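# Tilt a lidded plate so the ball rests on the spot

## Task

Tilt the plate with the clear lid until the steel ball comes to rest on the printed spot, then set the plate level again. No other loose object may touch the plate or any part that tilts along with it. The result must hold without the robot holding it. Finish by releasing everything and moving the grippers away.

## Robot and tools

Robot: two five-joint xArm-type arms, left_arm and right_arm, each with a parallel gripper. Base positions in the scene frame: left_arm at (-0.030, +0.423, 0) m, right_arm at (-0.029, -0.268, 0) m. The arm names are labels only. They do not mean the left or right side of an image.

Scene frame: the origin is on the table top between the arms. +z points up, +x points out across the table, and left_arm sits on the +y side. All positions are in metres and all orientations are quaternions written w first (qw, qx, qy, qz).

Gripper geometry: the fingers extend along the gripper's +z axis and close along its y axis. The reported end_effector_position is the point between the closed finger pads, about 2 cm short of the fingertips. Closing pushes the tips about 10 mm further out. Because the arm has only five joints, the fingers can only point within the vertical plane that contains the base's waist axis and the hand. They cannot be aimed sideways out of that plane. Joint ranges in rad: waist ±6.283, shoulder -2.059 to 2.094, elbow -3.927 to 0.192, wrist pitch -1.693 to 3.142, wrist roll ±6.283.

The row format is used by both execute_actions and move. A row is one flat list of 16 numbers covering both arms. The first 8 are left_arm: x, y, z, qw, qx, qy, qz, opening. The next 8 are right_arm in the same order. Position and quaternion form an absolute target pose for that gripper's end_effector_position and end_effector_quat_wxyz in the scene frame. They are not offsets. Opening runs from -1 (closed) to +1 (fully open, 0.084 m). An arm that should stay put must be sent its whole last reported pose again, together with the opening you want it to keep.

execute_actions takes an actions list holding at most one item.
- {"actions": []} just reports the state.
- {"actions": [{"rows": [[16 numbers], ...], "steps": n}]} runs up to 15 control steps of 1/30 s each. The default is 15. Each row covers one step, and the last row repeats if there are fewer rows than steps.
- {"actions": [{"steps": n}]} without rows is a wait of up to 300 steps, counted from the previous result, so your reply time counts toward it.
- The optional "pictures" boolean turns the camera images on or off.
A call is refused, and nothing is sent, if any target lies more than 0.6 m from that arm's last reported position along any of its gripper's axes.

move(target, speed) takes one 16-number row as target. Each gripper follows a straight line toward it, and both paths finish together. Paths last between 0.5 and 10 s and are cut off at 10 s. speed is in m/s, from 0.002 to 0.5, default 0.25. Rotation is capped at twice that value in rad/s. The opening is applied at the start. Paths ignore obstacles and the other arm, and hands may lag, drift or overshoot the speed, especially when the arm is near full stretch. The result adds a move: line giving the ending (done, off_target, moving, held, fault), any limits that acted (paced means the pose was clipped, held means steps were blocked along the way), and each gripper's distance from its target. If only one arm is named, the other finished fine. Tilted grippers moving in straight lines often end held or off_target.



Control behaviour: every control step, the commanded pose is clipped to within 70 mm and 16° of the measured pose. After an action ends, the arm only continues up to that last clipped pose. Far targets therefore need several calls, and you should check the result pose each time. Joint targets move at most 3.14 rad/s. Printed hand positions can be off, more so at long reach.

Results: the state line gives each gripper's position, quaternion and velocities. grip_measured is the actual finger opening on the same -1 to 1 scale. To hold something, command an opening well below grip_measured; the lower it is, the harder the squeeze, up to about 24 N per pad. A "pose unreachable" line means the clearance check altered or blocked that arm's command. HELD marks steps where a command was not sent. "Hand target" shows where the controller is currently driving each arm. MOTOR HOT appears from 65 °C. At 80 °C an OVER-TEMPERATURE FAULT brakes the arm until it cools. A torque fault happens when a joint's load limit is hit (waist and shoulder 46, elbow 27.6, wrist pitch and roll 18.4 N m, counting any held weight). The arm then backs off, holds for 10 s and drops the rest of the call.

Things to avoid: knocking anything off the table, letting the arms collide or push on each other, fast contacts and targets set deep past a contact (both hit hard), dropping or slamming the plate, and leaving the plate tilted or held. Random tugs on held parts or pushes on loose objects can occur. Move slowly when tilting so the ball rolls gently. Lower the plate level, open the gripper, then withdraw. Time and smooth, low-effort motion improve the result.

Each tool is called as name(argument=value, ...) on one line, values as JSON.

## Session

execute_actions(actions=[])

Scene clock: 0.00 s of 4800.00 s.
left_arm: end_effector_position=(+0.3772, +0.2174, +0.2334) grip_measured=+1.00 end_effector_quat_wxyz=(-0.187, +0.536, -0.493, +0.659) end_effector_velocity=(+0.000, +0.001, -0.000) end_effector_angular_velocity=(-0.000, +0.000, +0.002) | right_arm: end_effector_position=(+0.0213, +0.0189, +0.2649) grip_measured=+1.00 end_effector_quat_wxyz=(-0.010, +0.347, +0.936, +0.056) end_effector_velocity=(+0.000, -0.000, -0.001) end_effector_angular_velocity=(-0.002, +0.000, -0.001)
Joint positions: left_arm=[-0.415  0.327 -0.272 -1.564  1.02   0.084] | right_arm=[ 1.307 -0.788 -0.562  1.235 -1.035  0.084]
Joint velocities: left_arm=[ 0.002 -0.    -0.     0.    -0.     0.   ] | right_arm=[-0.     0.001  0.001  0.     0.     0.   ]
Hand target (left_arm): +0.377, +0.217, +0.233; -0.187, +0.536, -0.493, +0.659
Hand target (right_arm): +0.021, +0.019, +0.265; -0.010, +0.347, +0.936, +0.056

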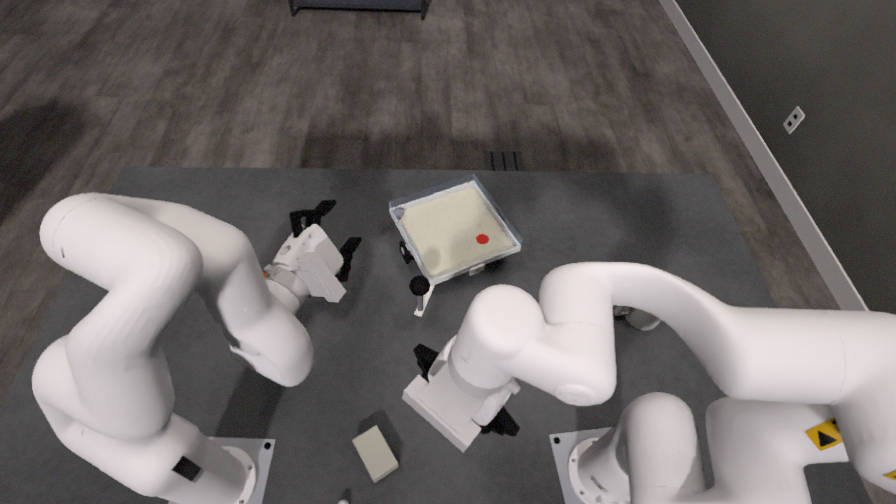

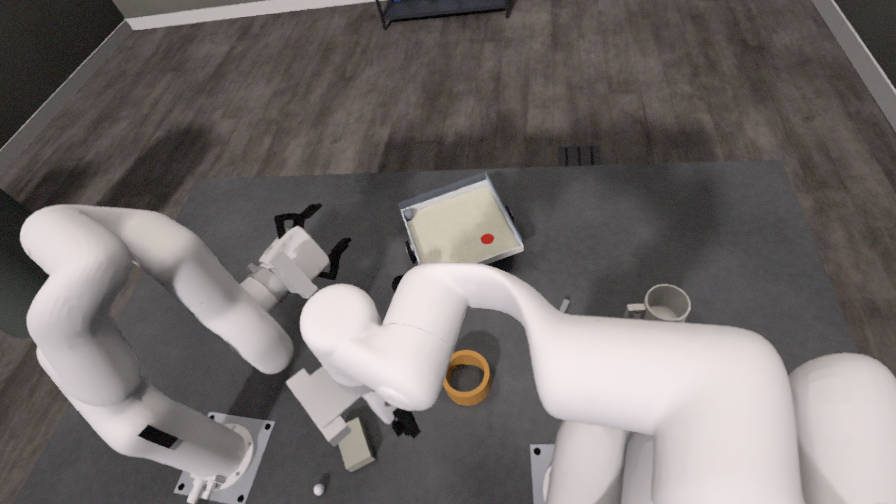

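move(target=[0.245,0.122,0.24,-0.35,-0.373,-0.845,0.155,1,0.2,-0.4,0.3,0,0.9,0.436,0,1], speed=0.35)

zoom_image(camera="cam_head_left", region=[340, 160, 540, 340])

zoom_image(camera="cam_head_right", region=[340, 160, 540, 340])

Scene clock: 7.67 s of 4800.00 s.
left_arm: end_effector_position=(+0.2451, +0.1222, +0.2393) grip_measured=+1.00 end_effector_quat_wxyz=(+0.351, +0.372, +0.845, -0.154) end_effector_velocity=(-0.000, -0.001, +0.000) end_effector_angular_velocity=(+0.005, +0.001, -0.004) | right_arm: end_effector_position=(+0.1999, -0.3983, +0.3002) grip_measured=+1.00 end_effector_quat_wxyz=(-0.003, +0.900, +0.436, -0.002) end_effector_velocity=(+0.001, -0.001, +0.000) end_effector_angular_velocity=(+0.000, +0.001, -0.004)
Joint positions: left_arm=[-0.777 -0.681 -0.199  0.093  3.143  0.084] | right_arm=[-0.606 -0.767 -0.705  1.479 -1.419  0.084]
Joint velocities: left_arm=[-0.001  0.    -0.005  0.008  0.004  0.   ] | right_arm=[-0.003  0.006 -0.004 -0.001  0.001 -0.   ]
Hand target (left_arm): +0.245, +0.122, +0.239; +0.351, +0.373, +0.845, -0.154
Hand target (right_arm): +0.200, -0.398, +0.300; -0.003, +0.900, +0.436, -0.002
Off the commanded pose (left_arm): 0.001 m, 0 deg.
Off the commanded pose (right_arm): 0.002 m, 0 deg.
After step 90, 0.73 s passed at rest.
move: done; limits=paced

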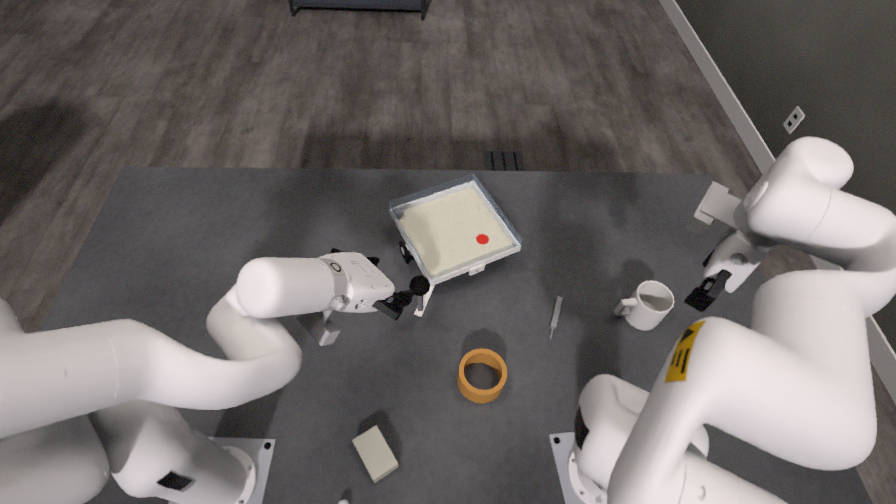

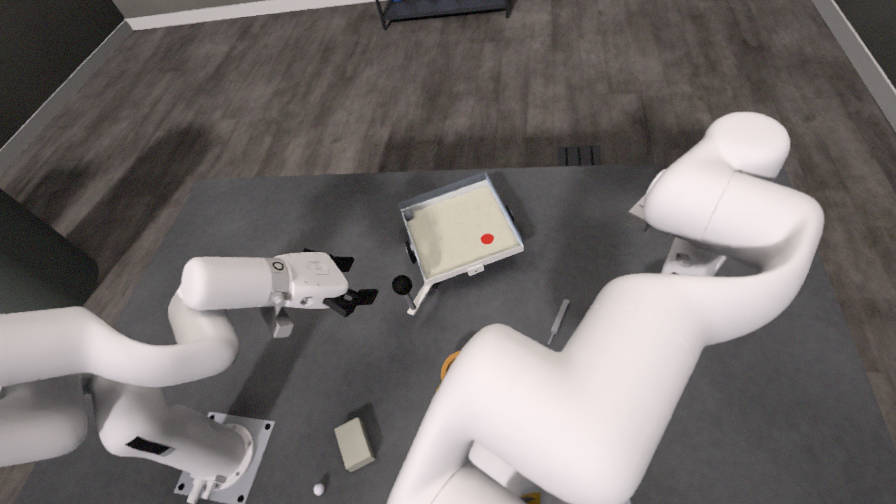

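Region (340, 160, 540, 340) of cam_head_left's 896x504 image, scaled by 2.520, with more detail than that image has; it fills the top 454 rows of this view, and the rest is white.

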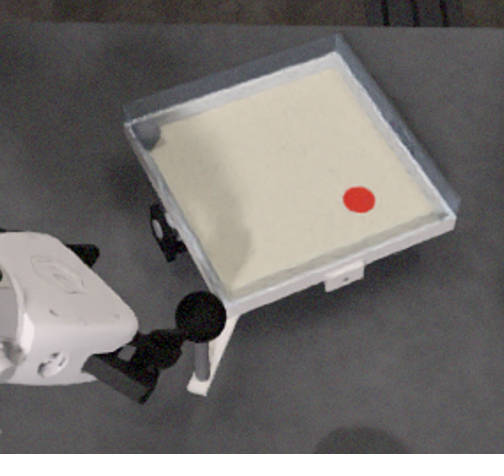

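Region (340, 160, 540, 340) of cam_head_right's 896x504 image, scaled by 2.520, with more detail than that image has; it fills the top 454 rows of this view, and the rest is white.

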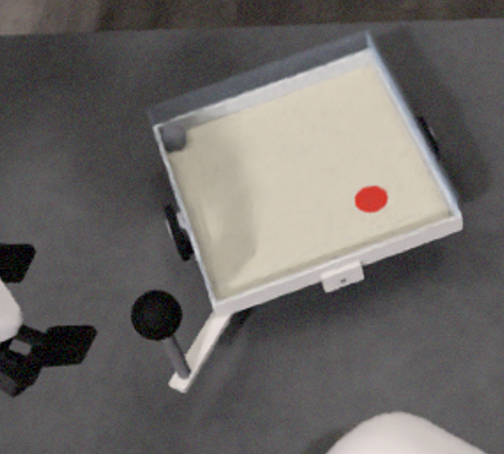

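move(target=[0.291,0.072,0.155,-0.35,-0.373,-0.845,0.155,1,0.2,-0.4,0.3,0,0.9,0.436,0,1], speed=0.08)

zoom_image(camera="cam_head_left", region=[360, 240, 480, 340])

zoom_image(camera="cam_head_right", region=[340, 240, 460, 340])

Scene clock: 12.93 s of 4800.00 s.
left_arm: end_effector_position=(+0.2907, +0.0720, +0.1556) grip_measured=+1.00 end_effector_quat_wxyz=(+0.351, +0.373, +0.845, -0.154) end_effector_velocity=(+0.001, -0.001, -0.001) end_effector_angular_velocity=(+0.000, -0.002, -0.001) | right_arm: end_effector_position=(+0.2000, -0.4000, +0.3000) grip_measured=+1.00 end_effector_quat_wxyz=(-0.000, +0.900, +0.436, -0.000) end_effector_velocity=(-0.000, +0.000, +0.000) end_effector_angular_velocity=(-0.000, -0.001, -0.000)
Joint positions: left_arm=[-0.777 -0.095 -0.35  -0.341  3.143  0.084] | right_arm=[-0.611 -0.771 -0.7    1.472 -1.424  0.084]
Joint velocities: left_arm=[ 0.     0.008 -0.004 -0.005  0.002  0.   ] | right_arm=[-0.    -0.001  0.     0.     0.    -0.   ]
Hand target (left_arm): +0.291, +0.072, +0.155; +0.351, +0.373, +0.845, -0.154
Hand target (right_arm): +0.200, -0.400, +0.300; +0.000, +0.900, +0.436, -0.000
Off the commanded pose (left_arm): 0.001 m, 0 deg.
Off the commanded pose (right_arm): 0.000 m, 0 deg.
After step 90, 0.47 s passed at rest.
move: done

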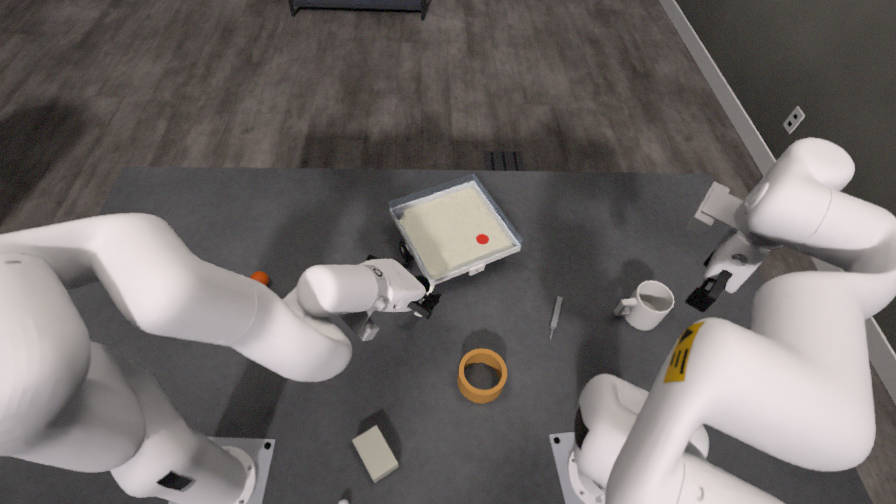

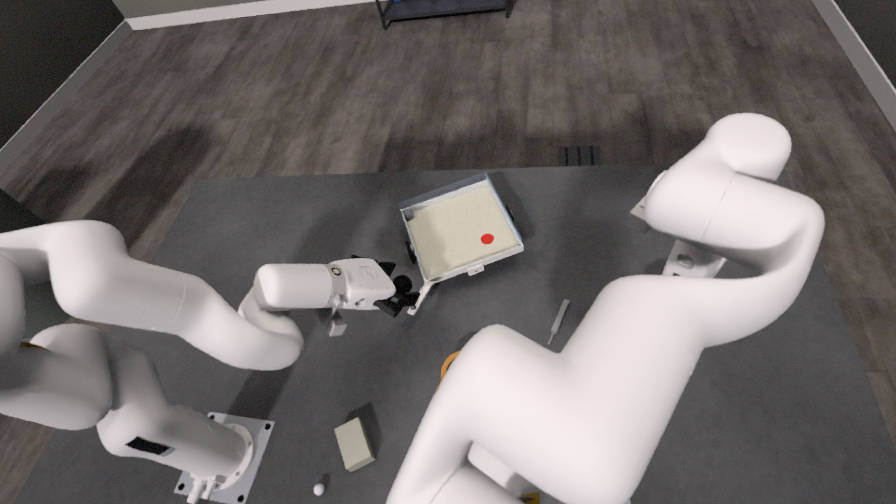

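Region (360, 240, 480, 340) of cam_head_left's 896x504 image, scaled by 4.200, with more detail than that image has.

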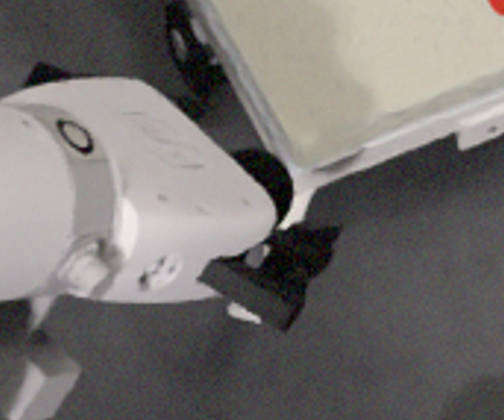

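Region (340, 240, 460, 340) of cam_head_right's 896x504 image, scaled by 4.200, with more detail than that image has.

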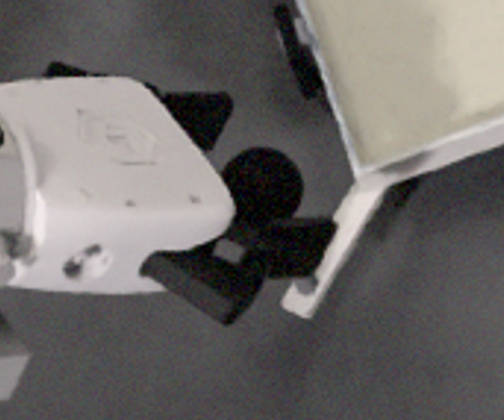

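move(target=[0.292,0.070,0.152,-0.35,-0.373,-0.845,0.155,0.15,0.2,-0.4,0.3,0,0.9,0.436,0,1], speed=0.01)

zoom_image(camera="cam_head_right", region=[340, 240, 460, 340])

move(target=[0.292,0.070,0.152,-0.35,-0.373,-0.845,0.155,-0.4,0.2,-0.4,0.3,0,0.9,0.436,0,1])

zoom_image(camera="cam_head_right", region=[340, 160, 540, 340])

Scene clock: 16.40 s of 4800.00 s.
left_arm: end_effector_position=(+0.2919, +0.0700, +0.1521) grip_measured=+0.14 end_effector_quat_wxyz=(+0.350, +0.373, +0.845, -0.154) end_effector_velocity=(+0.000, -0.001, -0.000) end_effector_angular_velocity=(-0.002, -0.001, +0.000) | right_arm: end_effector_position=(+0.2000, -0.4000, +0.3000) grip_measured=+1.00 end_effector_quat_wxyz=(+0.000, +0.900, +0.436, -0.000) end_effector_velocity=(+0.000, -0.000, +0.001) end_effector_angular_velocity=(-0.001, -0.001, +0.001)
Joint positions: left_arm=[-0.778 -0.074 -0.358 -0.354  3.142  0.05 ] | right_arm=[-0.611 -0.771 -0.7    1.472 -1.424  0.084]
Joint velocities: left_arm=[-0.001  0.006 -0.003 -0.005 -0.001 -0.   ] | right_arm=[ 0.    -0.001 -0.001  0.    -0.     0.   ]
Hand target (left_arm): +0.292, +0.070, +0.152; +0.350, +0.373, +0.845, -0.154
Hand target (right_arm): +0.200, -0.400, +0.300; +0.000, +0.900, +0.436, -0.000
Off the commanded pose (left_arm): 0.000 m, 0 deg.
Off the commanded pose (right_arm): 0.000 m, 0 deg.
move: done

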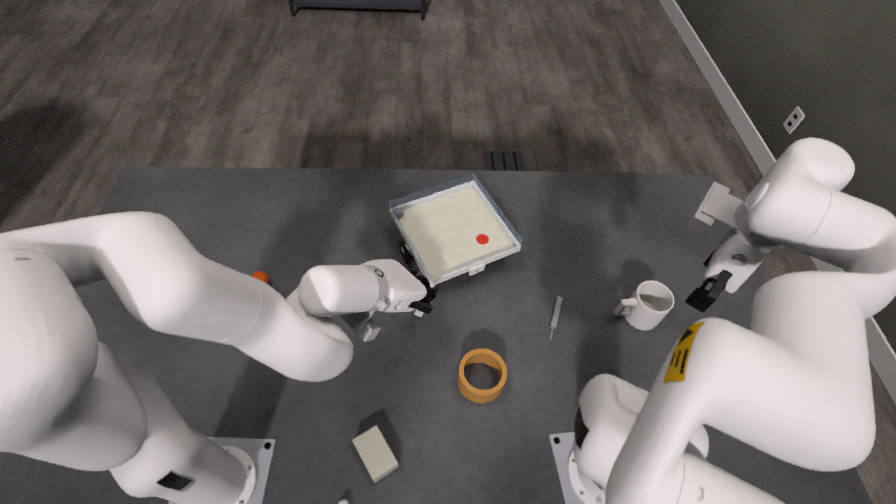

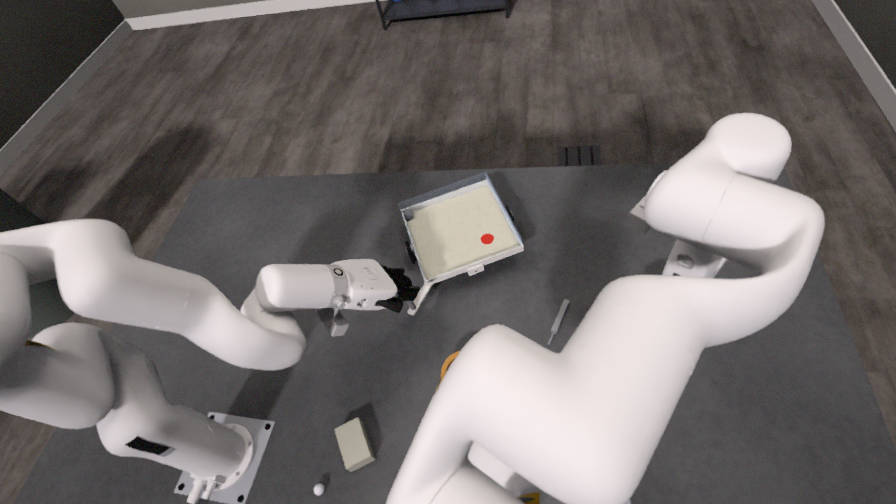

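Region (340, 240, 460, 340) of cam_head_right's 896x504 image, scaled by 4.200, with more detail than that image has.

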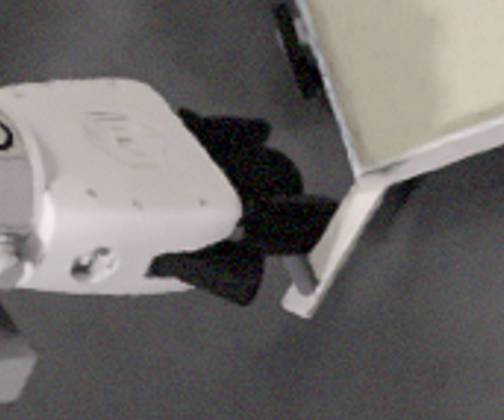

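Scene clock: 17.10 s of 4800.00 s.
left_arm: end_effector_position=(+0.2911, +0.0694, +0.1521) grip_measured=-0.12 end_effector_quat_wxyz=(+0.350, +0.374, +0.845, -0.155) end_effector_velocity=(+0.002, -0.000, -0.000) end_effector_angular_velocity=(+0.001, +0.001, +0.004) | right_arm: end_effector_position=(+0.2000, -0.4000, +0.3000) grip_measured=+1.00 end_effector_quat_wxyz=(+0.000, +0.900, +0.436, -0.000) end_effector_velocity=(+0.000, +0.000, +0.000) end_effector_angular_velocity=(-0.000, -0.001, +0.002)
Joint positions: left_arm=[-0.781 -0.074 -0.357 -0.354  3.142  0.039] | right_arm=[-0.611 -0.771 -0.7    1.472 -1.424  0.084]
Joint velocities: left_arm=[ 0.003  0.005 -0.006  0.002 -0.    -0.   ] | right_arm=[ 0.001 -0.001  0.001  0.    -0.001  0.   ]
Hand target (left_arm): +0.292, +0.070, +0.152; +0.350, +0.373, +0.845, -0.154
Hand target (right_arm): +0.200, -0.400, +0.300; +0.000, +0.900, +0.436, -0.000
Off the commanded pose (left_arm): 0.001 m, 0 deg.
Off the commanded pose (right_arm): 0.000 m, 0 deg.
move: done

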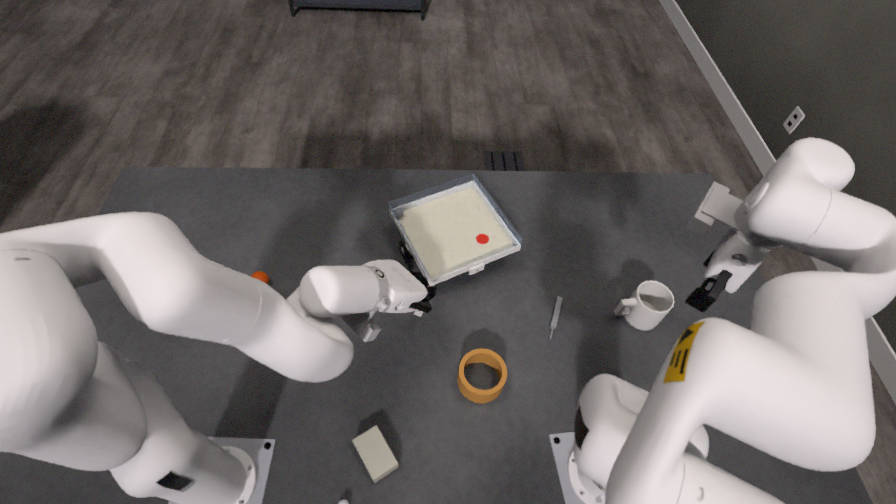

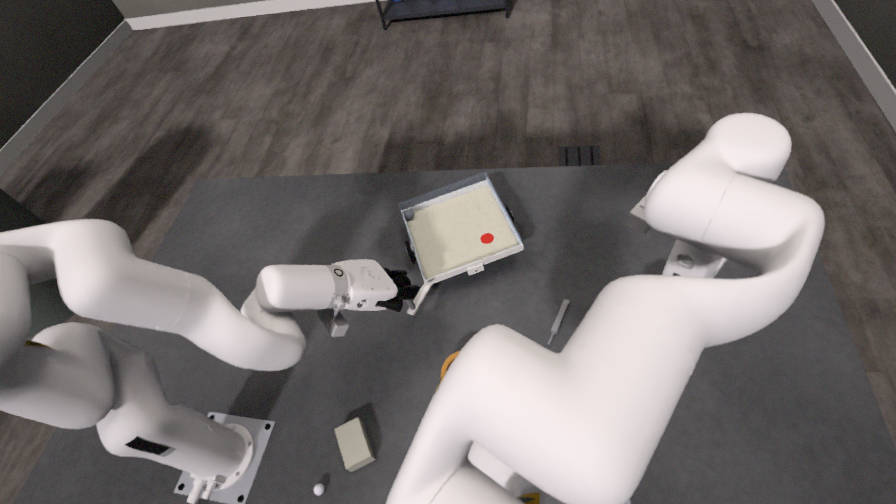

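Region (340, 160, 540, 340) of cam_head_right's 896x504 image, scaled by 2.520, with more detail than that image has; it fills the top 454 rows of this view, and the rest is white.

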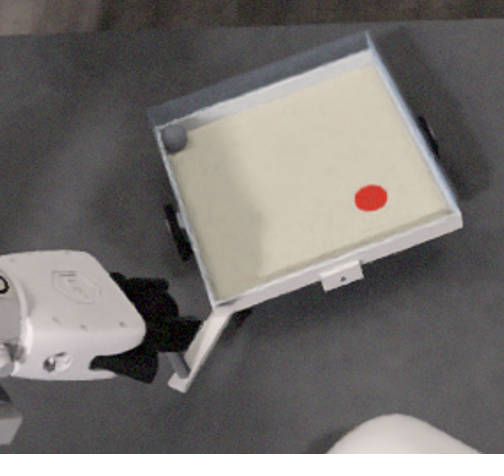

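move(target=[0.2902,0.0669,0.152,-0.35,-0.376,-0.844,0.156,-0.6,0.2,-0.4,0.3,0,0.9,0.436,0,1], speed=0.004)

wait(seconds=1.5)

zoom_image(camera="cam_head_right", region=[340, 160, 540, 340])

Scene clock: 20.87 s of 4800.00 s.
left_arm: end_effector_position=(+0.2907, +0.0676, +0.1518) grip_measured=-0.12 end_effector_quat_wxyz=(+0.350, +0.375, +0.844, -0.155) end_effector_velocity=(-0.001, -0.001, +0.000) end_effector_angular_velocity=(-0.000, -0.001, -0.004) | right_arm: end_effector_position=(+0.2000, -0.4000, +0.3000) grip_measured=+1.00 end_effector_quat_wxyz=(+0.000, +0.900, +0.436, -0.000) end_effector_velocity=(-0.000, -0.000, -0.000) end_effector_angular_velocity=(+0.000, +0.001, -0.000)
Joint positions: left_arm=[-0.784 -0.07  -0.361 -0.354  3.142  0.039] | right_arm=[-0.611 -0.771 -0.7    1.472 -1.424  0.084]
Joint velocities: left_arm=[-0.003  0.    -0.001 -0.001  0.001  0.   ] | right_arm=[-0.001  0.     0.     0.    -0.     0.   ]
Hand target (left_arm): +0.290, +0.067, +0.152; +0.350, +0.376, +0.844, -0.156
Hand target (right_arm): +0.200, -0.400, +0.300; +0.000, +0.900, +0.436, -0.000
Off the commanded pose (left_arm): 0.001 m, 0 deg.
Off the commanded pose (right_arm): 0.000 m, 0 deg.
move: done

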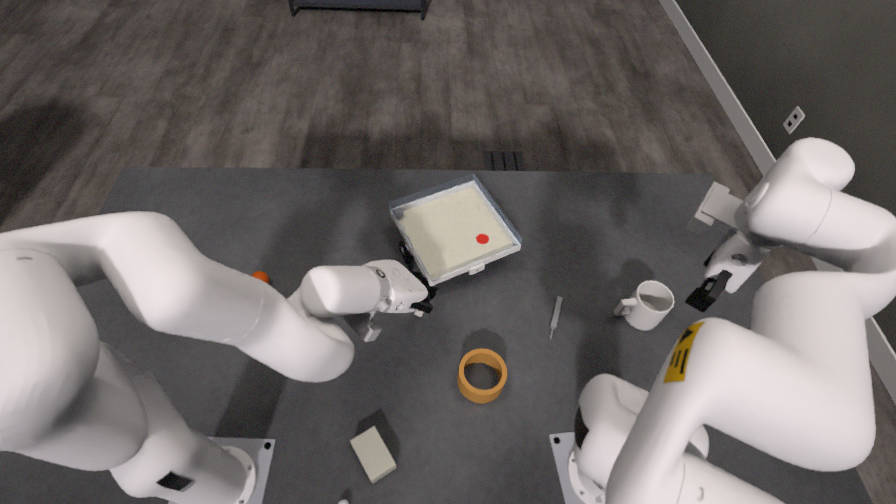

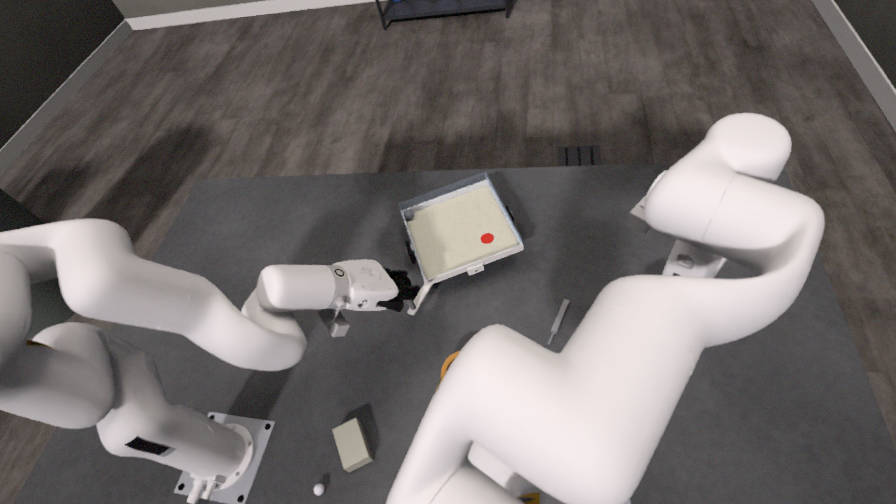

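Scene clock: 22.37 s of 4800.00 s.
left_arm: end_effector_position=(+0.2902, +0.0669, +0.1520) grip_measured=-0.12 end_effector_quat_wxyz=(+0.350, +0.376, +0.844, -0.156) end_effector_velocity=(-0.000, -0.000, +0.001) end_effector_angular_velocity=(-0.000, -0.002, -0.002) | right_arm: end_effector_position=(+0.2000, -0.4000, +0.3000) grip_measured=+1.00 end_effector_quat_wxyz=(+0.000, +0.900, +0.436, -0.000) end_effector_velocity=(-0.000, +0.000, -0.001) end_effector_angular_velocity=(+0.001, +0.001, +0.001)
Joint positions: left_arm=[-0.785 -0.07  -0.362 -0.355  3.142  0.039] | right_arm=[-0.611 -0.771 -0.7    1.472 -1.424  0.084]
Joint velocities: left_arm=[-0.001 -0.001 -0.     0.     0.001 -0.   ] | right_arm=[ 0.001  0.     0.002 -0.    -0.     0.   ]
Hand target (left_arm): +0.290, +0.067, +0.152; +0.350, +0.376, +0.844, -0.156
Hand target (right_arm): +0.200, -0.400, +0.300; +0.000, +0.900, +0.436, -0.000
Off the commanded pose (left_arm): 0.000 m, 0 deg.
Off the commanded pose (right_arm): 0.000 m, 0 deg.
Steps of this call (steps 1 to 45: nothing new was sent). Readings (end_effector_position):
1: left_arm (+0.2906, +0.0676, +0.1518) | right_arm (+0.2000, -0.4000, +0.3000)
2: left_arm (+0.2906, +0.0675, +0.1518) | right_arm (+0.2000, -0.4000, +0.3000)
4: left_arm (+0.2906, +0.0675, +0.1518) | right_arm (+0.2000, -0.4000, +0.3000)
8: left_arm (+0.2905, +0.0674, +0.1518) | right_arm (+0.2000, -0.4000, +0.3000)
45: the state above

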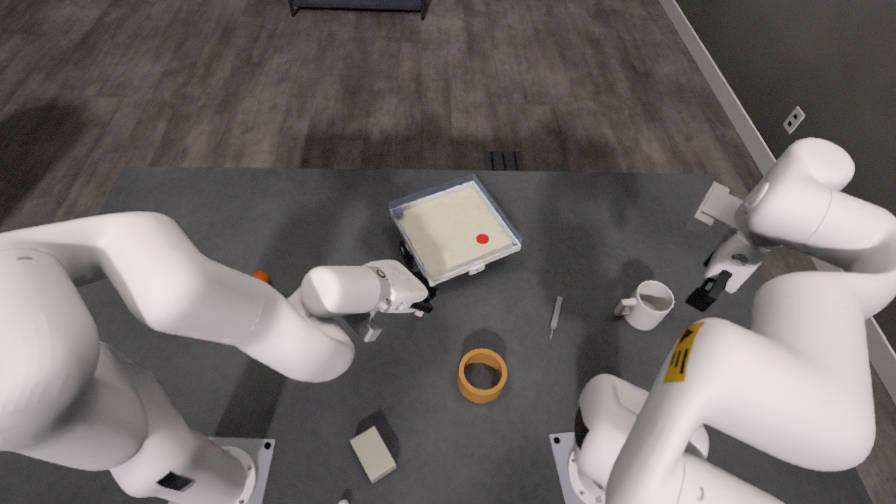

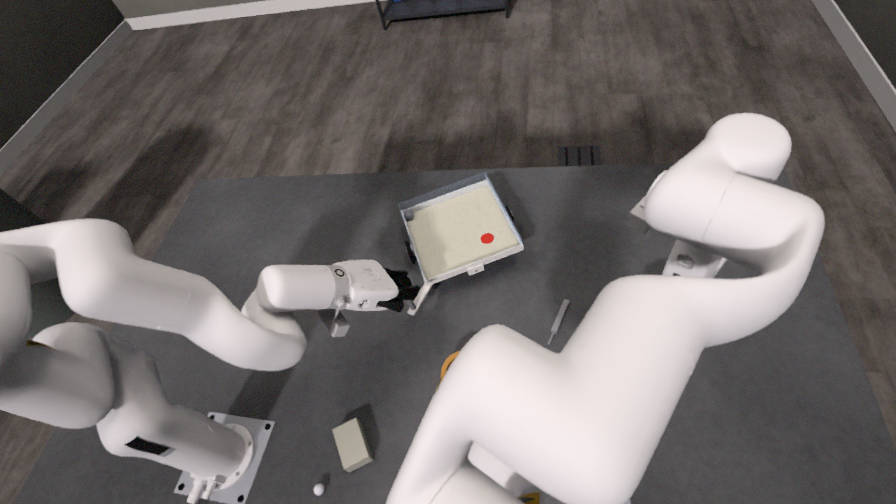

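Region (340, 160, 540, 340) of cam_head_right's 896x504 image, scaled by 2.520, with more detail than that image has; it fills the top 454 rows of this view, and the rest is white.

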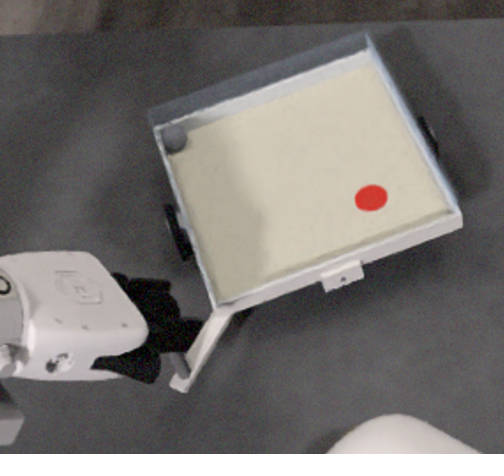

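Still left-down. Step on.

move(target=[0.2893,0.0645,0.152,-0.35,-0.378,-0.843,0.157,-0.6,0.2,-0.4,0.3,0,0.9,0.436,0,1], speed=0.002)

wait(seconds=1.5)

zoom_image(camera="cam_head_right", region=[340, 160, 540, 340])

Scene clock: 25.90 s of 4800.00 s.
left_arm: end_effector_position=(+0.2894, +0.0645, +0.1521) grip_measured=-0.12 end_effector_quat_wxyz=(+0.350, +0.378, +0.843, -0.157) end_effector_velocity=(-0.000, -0.000, -0.000) end_effector_angular_velocity=(+0.000, +0.001, -0.000) | right_arm: end_effector_position=(+0.2000, -0.4000, +0.3000) grip_measured=+1.00 end_effector_quat_wxyz=(+0.000, +0.900, +0.436, -0.000) end_effector_velocity=(-0.000, -0.000, -0.000) end_effector_angular_velocity=(+0.000, +0.001, -0.001)
Joint positions: left_arm=[-0.79  -0.066 -0.366 -0.356  3.142  0.039] | right_arm=[-0.611 -0.771 -0.7    1.472 -1.424  0.084]
Joint velocities: left_arm=[-0.001  0.001 -0.     0.    -0.001 -0.   ] | right_arm=[-0.001 -0.     0.001  0.    -0.    -0.   ]
Hand target (left_arm): +0.289, +0.064, +0.152; +0.350, +0.378, +0.843, -0.157
Hand target (right_arm): +0.200, -0.400, +0.300; +0.000, +0.900, +0.436, -0.000
Off the commanded pose (left_arm): 0.000 m, 0 deg.
Off the commanded pose (right_arm): 0.000 m, 0 deg.
move: done

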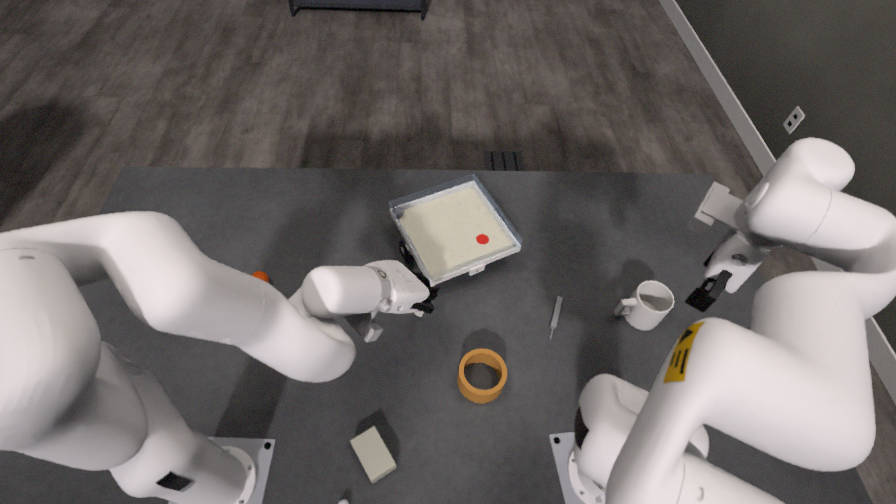

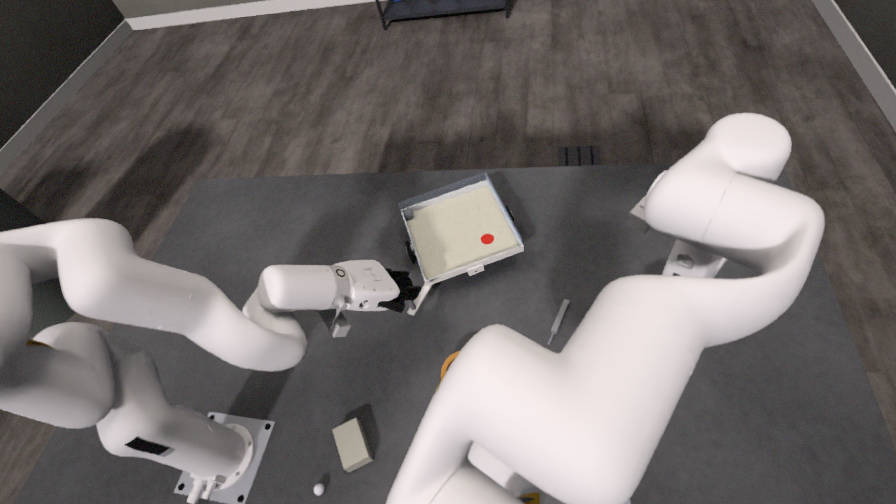

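Scene clock: 27.40 s of 4800.00 s.
left_arm: end_effector_position=(+0.2893, +0.0645, +0.1520) grip_measured=-0.12 end_effector_quat_wxyz=(+0.350, +0.378, +0.843, -0.157) end_effector_velocity=(+0.000, -0.000, +0.000) end_effector_angular_velocity=(-0.001, -0.001, -0.000) | right_arm: end_effector_position=(+0.2000, -0.4000, +0.3000) grip_measured=+1.00 end_effector_quat_wxyz=(+0.000, +0.900, +0.436, -0.000) end_effector_velocity=(-0.000, +0.000, +0.000) end_effector_angular_velocity=(-0.000, -0.001, -0.000)
Joint positions: left_arm=[-0.79  -0.066 -0.365 -0.356  3.142  0.039] | right_arm=[-0.611 -0.771 -0.7    1.472 -1.424  0.084]
Joint velocities: left_arm=[ 0.    -0.     0.    -0.001  0.    -0.   ] | right_arm=[-0.    -0.001  0.     0.     0.     0.   ]
Hand target (left_arm): +0.289, +0.064, +0.152; +0.350, +0.378, +0.843, -0.157
Hand target (right_arm): +0.200, -0.400, +0.300; +0.000, +0.900, +0.436, -0.000
Off the commanded pose (left_arm): 0.000 m, 0 deg.
Off the commanded pose (right_arm): 0.000 m, 0 deg.
Steps of this call (steps 1 to 45: nothing new was sent). Readings (end_effector_position):
1: left_arm (+0.2894, +0.0645, +0.1521) | right_arm (+0.2000, -0.4000, +0.3000)
2: left_arm (+0.2894, +0.0645, +0.1521) | right_arm (+0.2000, -0.4000, +0.3000)
4: left_arm (+0.2894, +0.0645, +0.1521) | right_arm (+0.2000, -0.4000, +0.3000)
8: left_arm (+0.2894, +0.0645, +0.1520) | right_arm (+0.2000, -0.4000, +0.3000)
45: the state above

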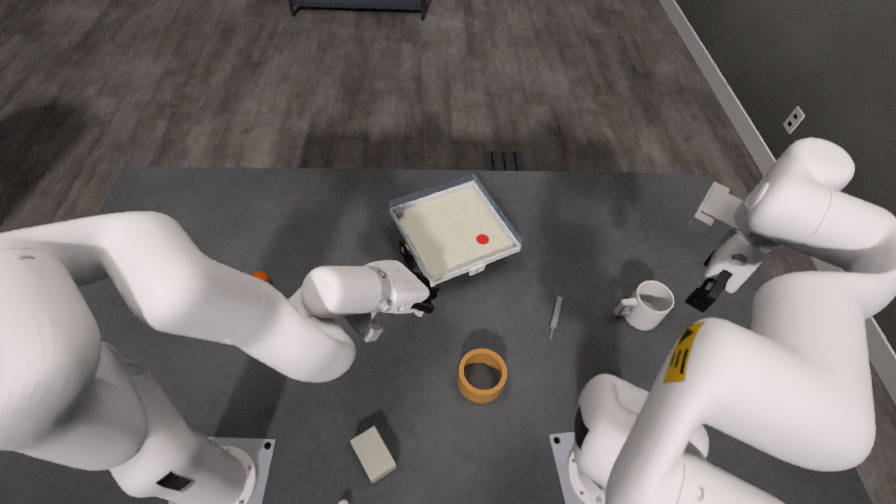

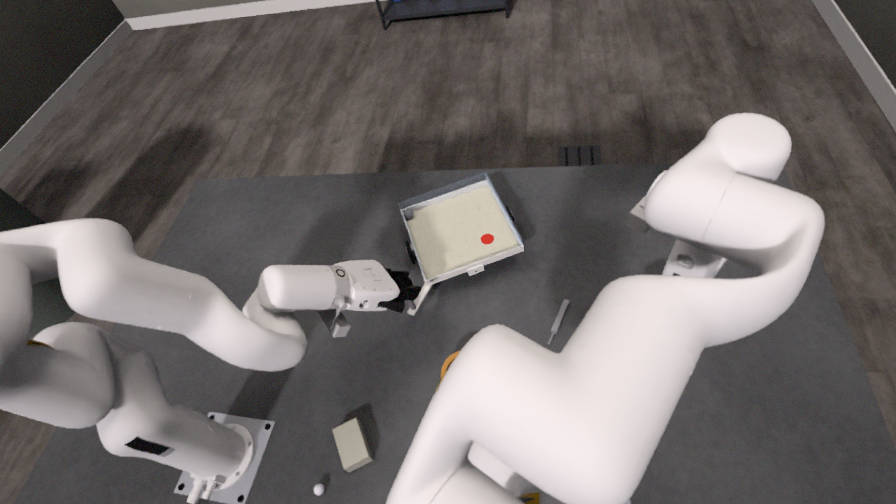

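Region (340, 160, 540, 340) of cam_head_right's 896x504 image, scaled by 2.520, with more detail than that image has; it fills the top 454 rows of this view, and the rest is white.

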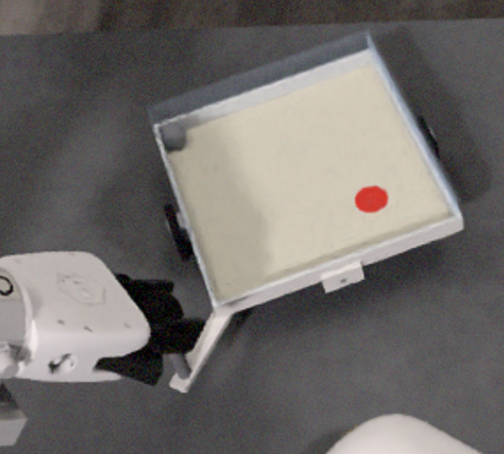

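Near level; pulse.

move(target=[0.2886,0.0626,0.152,-0.35,-0.378,-0.843,0.157,-0.6,0.2,-0.4,0.3,0,0.9,0.436,0,1], speed=0.008)

move(target=[0.2894,0.0648,0.152,-0.35,-0.378,-0.843,0.157,-0.6,0.2,-0.4,0.3,0,0.9,0.436,0,1], speed=0.008)

wait(seconds=2)

Scene clock: 30.50 s of 4800.00 s.
left_arm: end_effector_position=(+0.2887, +0.0627, +0.1520) grip_measured=-0.12 end_effector_quat_wxyz=(+0.350, +0.378, +0.843, -0.158) end_effector_velocity=(-0.000, -0.000, -0.001) end_effector_angular_velocity=(+0.000, +0.002, +0.001) | right_arm: end_effector_position=(+0.2000, -0.4000, +0.3000) grip_measured=+1.00 end_effector_quat_wxyz=(+0.000, +0.900, +0.436, -0.000) end_effector_velocity=(-0.000, +0.000, -0.001) end_effector_angular_velocity=(+0.001, +0.002, +0.001)
Joint positions: left_arm=[-0.794 -0.063 -0.369 -0.355  3.14   0.039] | right_arm=[-0.611 -0.771 -0.7    1.472 -1.424  0.084]
Joint velocities: left_arm=[-0.     0.001 -0.     0.001 -0.002  0.   ] | right_arm=[ 0.001  0.001  0.001 -0.     0.     0.   ]
Hand target (left_arm): +0.289, +0.063, +0.152; +0.350, +0.378, +0.843, -0.158
Hand target (right_arm): +0.200, -0.400, +0.300; +0.000, +0.900, +0.436, -0.000
Off the commanded pose (left_arm): 0.000 m, 0 deg.
Off the commanded pose (right_arm): 0.000 m, 0 deg.
move: done

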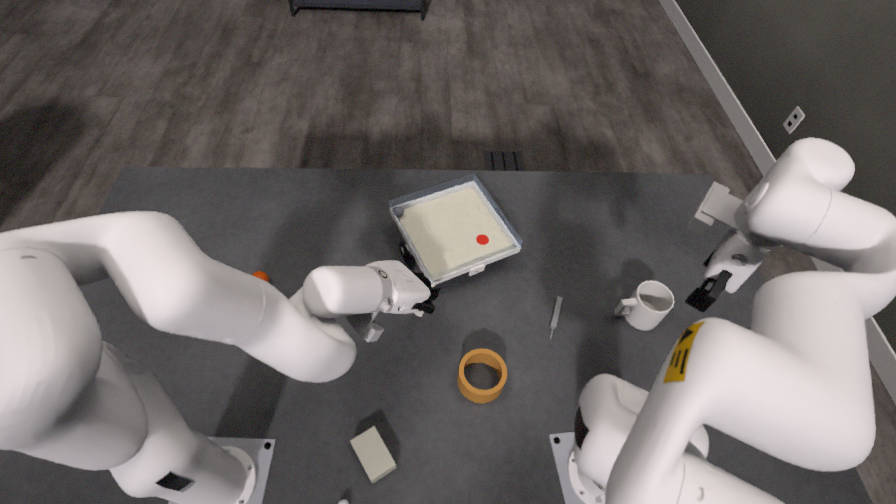

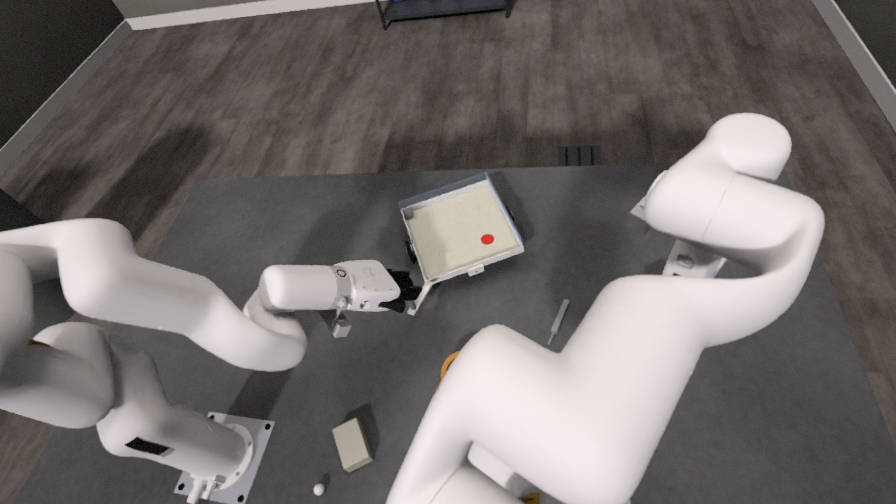

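Scene clock: 31.20 s of 4800.00 s.
left_arm: end_effector_position=(+0.2894, +0.0641, +0.1526) grip_measured=-0.12 end_effector_quat_wxyz=(+0.351, +0.378, +0.842, -0.157) end_effector_velocity=(-0.000, +0.003, -0.003) end_effector_angular_velocity=(+0.007, +0.004, +0.003) | right_arm: end_effector_position=(+0.2000, -0.4000, +0.3000) grip_measured=+1.00 end_effector_quat_wxyz=(+0.000, +0.900, +0.436, -0.000) end_effector_velocity=(+0.000, +0.000, -0.000) end_effector_angular_velocity=(+0.001, +0.001, +0.001)
Joint positions: left_arm=[-0.791 -0.066 -0.366 -0.356  3.142  0.039] | right_arm=[-0.611 -0.771 -0.7    1.472 -1.424  0.084]
Joint velocities: left_arm=[ 0.004  0.     0.006  0.002  0.002 -0.   ] | right_arm=[ 0.     0.002  0.    -0.    -0.    -0.   ]
Hand target (left_arm): +0.289, +0.065, +0.152; +0.350, +0.378, +0.843, -0.156
Hand target (right_arm): +0.200, -0.400, +0.300; +0.000, +0.900, +0.436, -0.000
Off the commanded pose (left_arm): 0.001 m, 0 deg.
Off the commanded pose (right_arm): 0.000 m, 0 deg.
move: done

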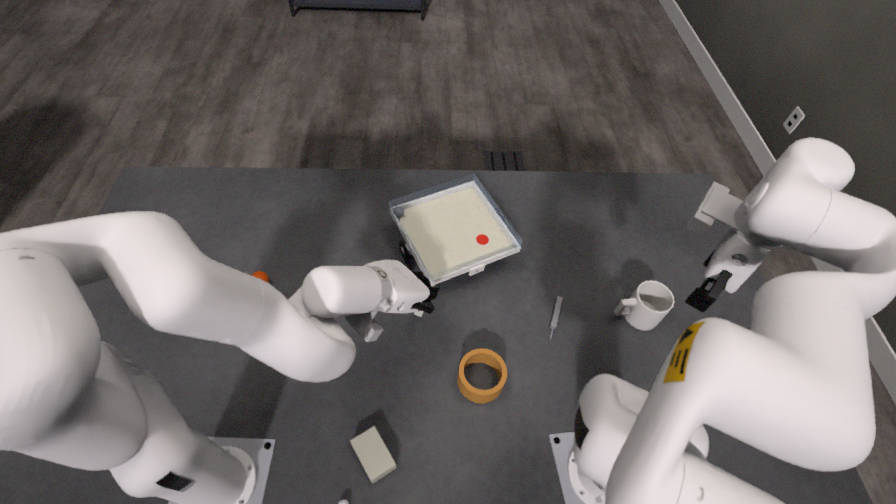

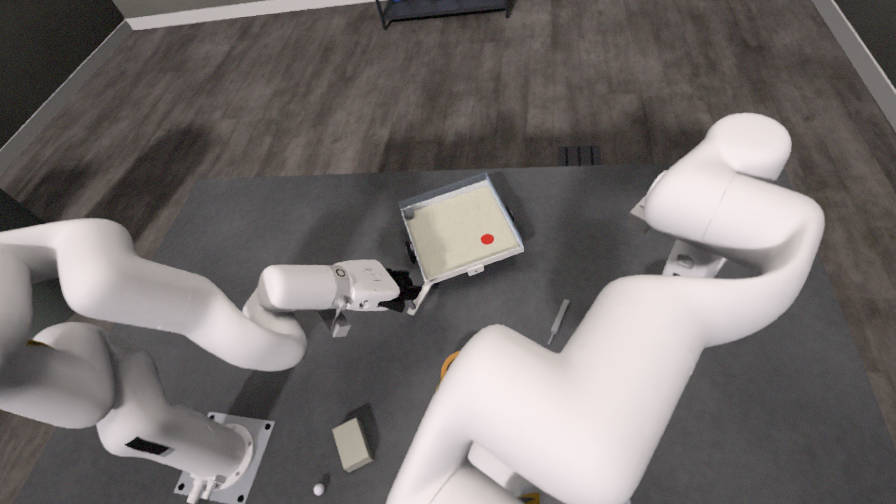

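Scene clock: 33.20 s of 4800.00 s.
left_arm: end_effector_position=(+0.2894, +0.0648, +0.1520) grip_measured=-0.12 end_effector_quat_wxyz=(+0.350, +0.378, +0.843, -0.156) end_effector_velocity=(+0.000, +0.000, +0.000) end_effector_angular_velocity=(+0.000, -0.001, -0.000) | right_arm: end_effector_position=(+0.2000, -0.4000, +0.3000) grip_measured=+1.00 end_effector_quat_wxyz=(+0.000, +0.900, +0.436, -0.000) end_effector_velocity=(-0.000, +0.000, -0.000) end_effector_angular_velocity=(+0.000, +0.001, -0.001)
Joint positions: left_arm=[-0.79  -0.066 -0.365 -0.356  3.143  0.039] | right_arm=[-0.611 -0.771 -0.7    1.472 -1.424  0.084]
Joint velocities: left_arm=[ 0.001 -0.     0.    -0.     0.001 -0.   ] | right_arm=[-0.    -0.     0.001  0.     0.    -0.   ]
Hand target (left_arm): +0.289, +0.065, +0.152; +0.350, +0.378, +0.843, -0.156
Hand target (right_arm): +0.200, -0.400, +0.300; +0.000, +0.900, +0.436, -0.000
Off the commanded pose (left_arm): 0.000 m, 0 deg.
Off the commanded pose (right_arm): 0.000 m, 0 deg.
Steps of this call (steps 1 to 60: nothing new was sent). Readings (end_effector_position):
1: left_arm (+0.2894, +0.0642, +0.1525) | right_arm (+0.2000, -0.4000, +0.3000)
2: left_arm (+0.2894, +0.0643, +0.1524) | right_arm (+0.2000, -0.4000, +0.3000)
4: left_arm (+0.2894, +0.0644, +0.1523) | right_arm (+0.2000, -0.4000, +0.3000)
8: left_arm (+0.2894, +0.0646, +0.1522) | right_arm (+0.2000, -0.4000, +0.3000)
60: the state above

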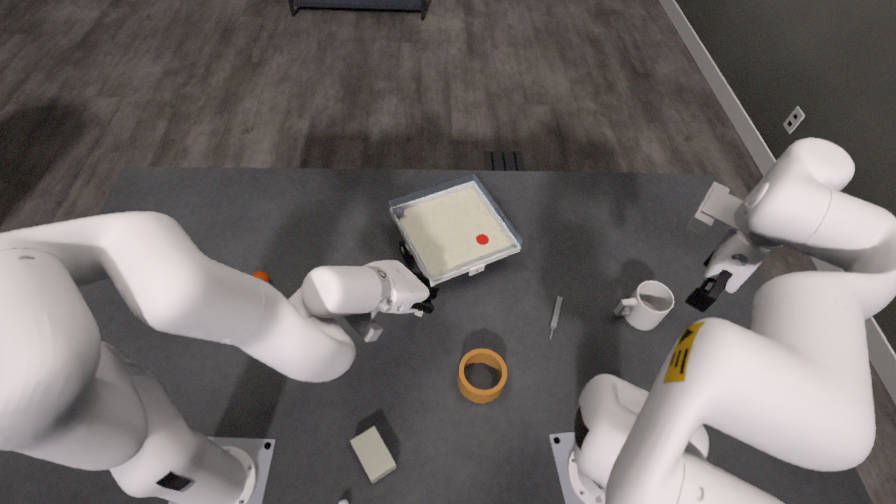

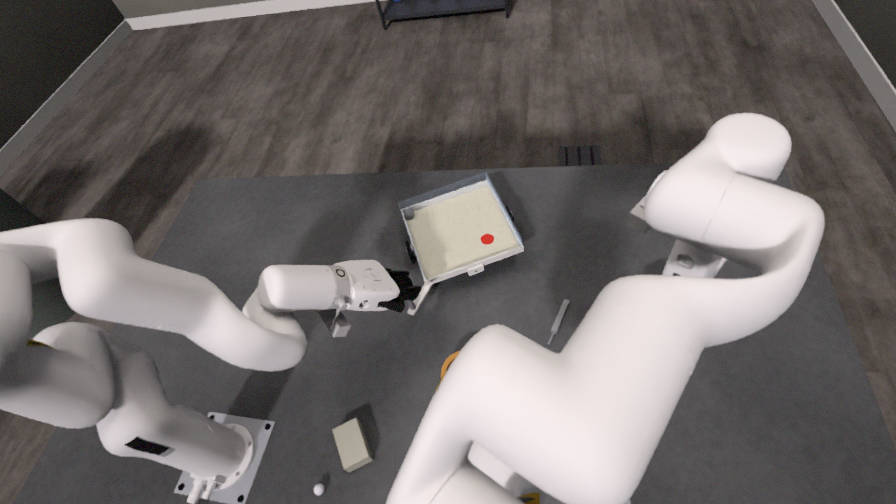

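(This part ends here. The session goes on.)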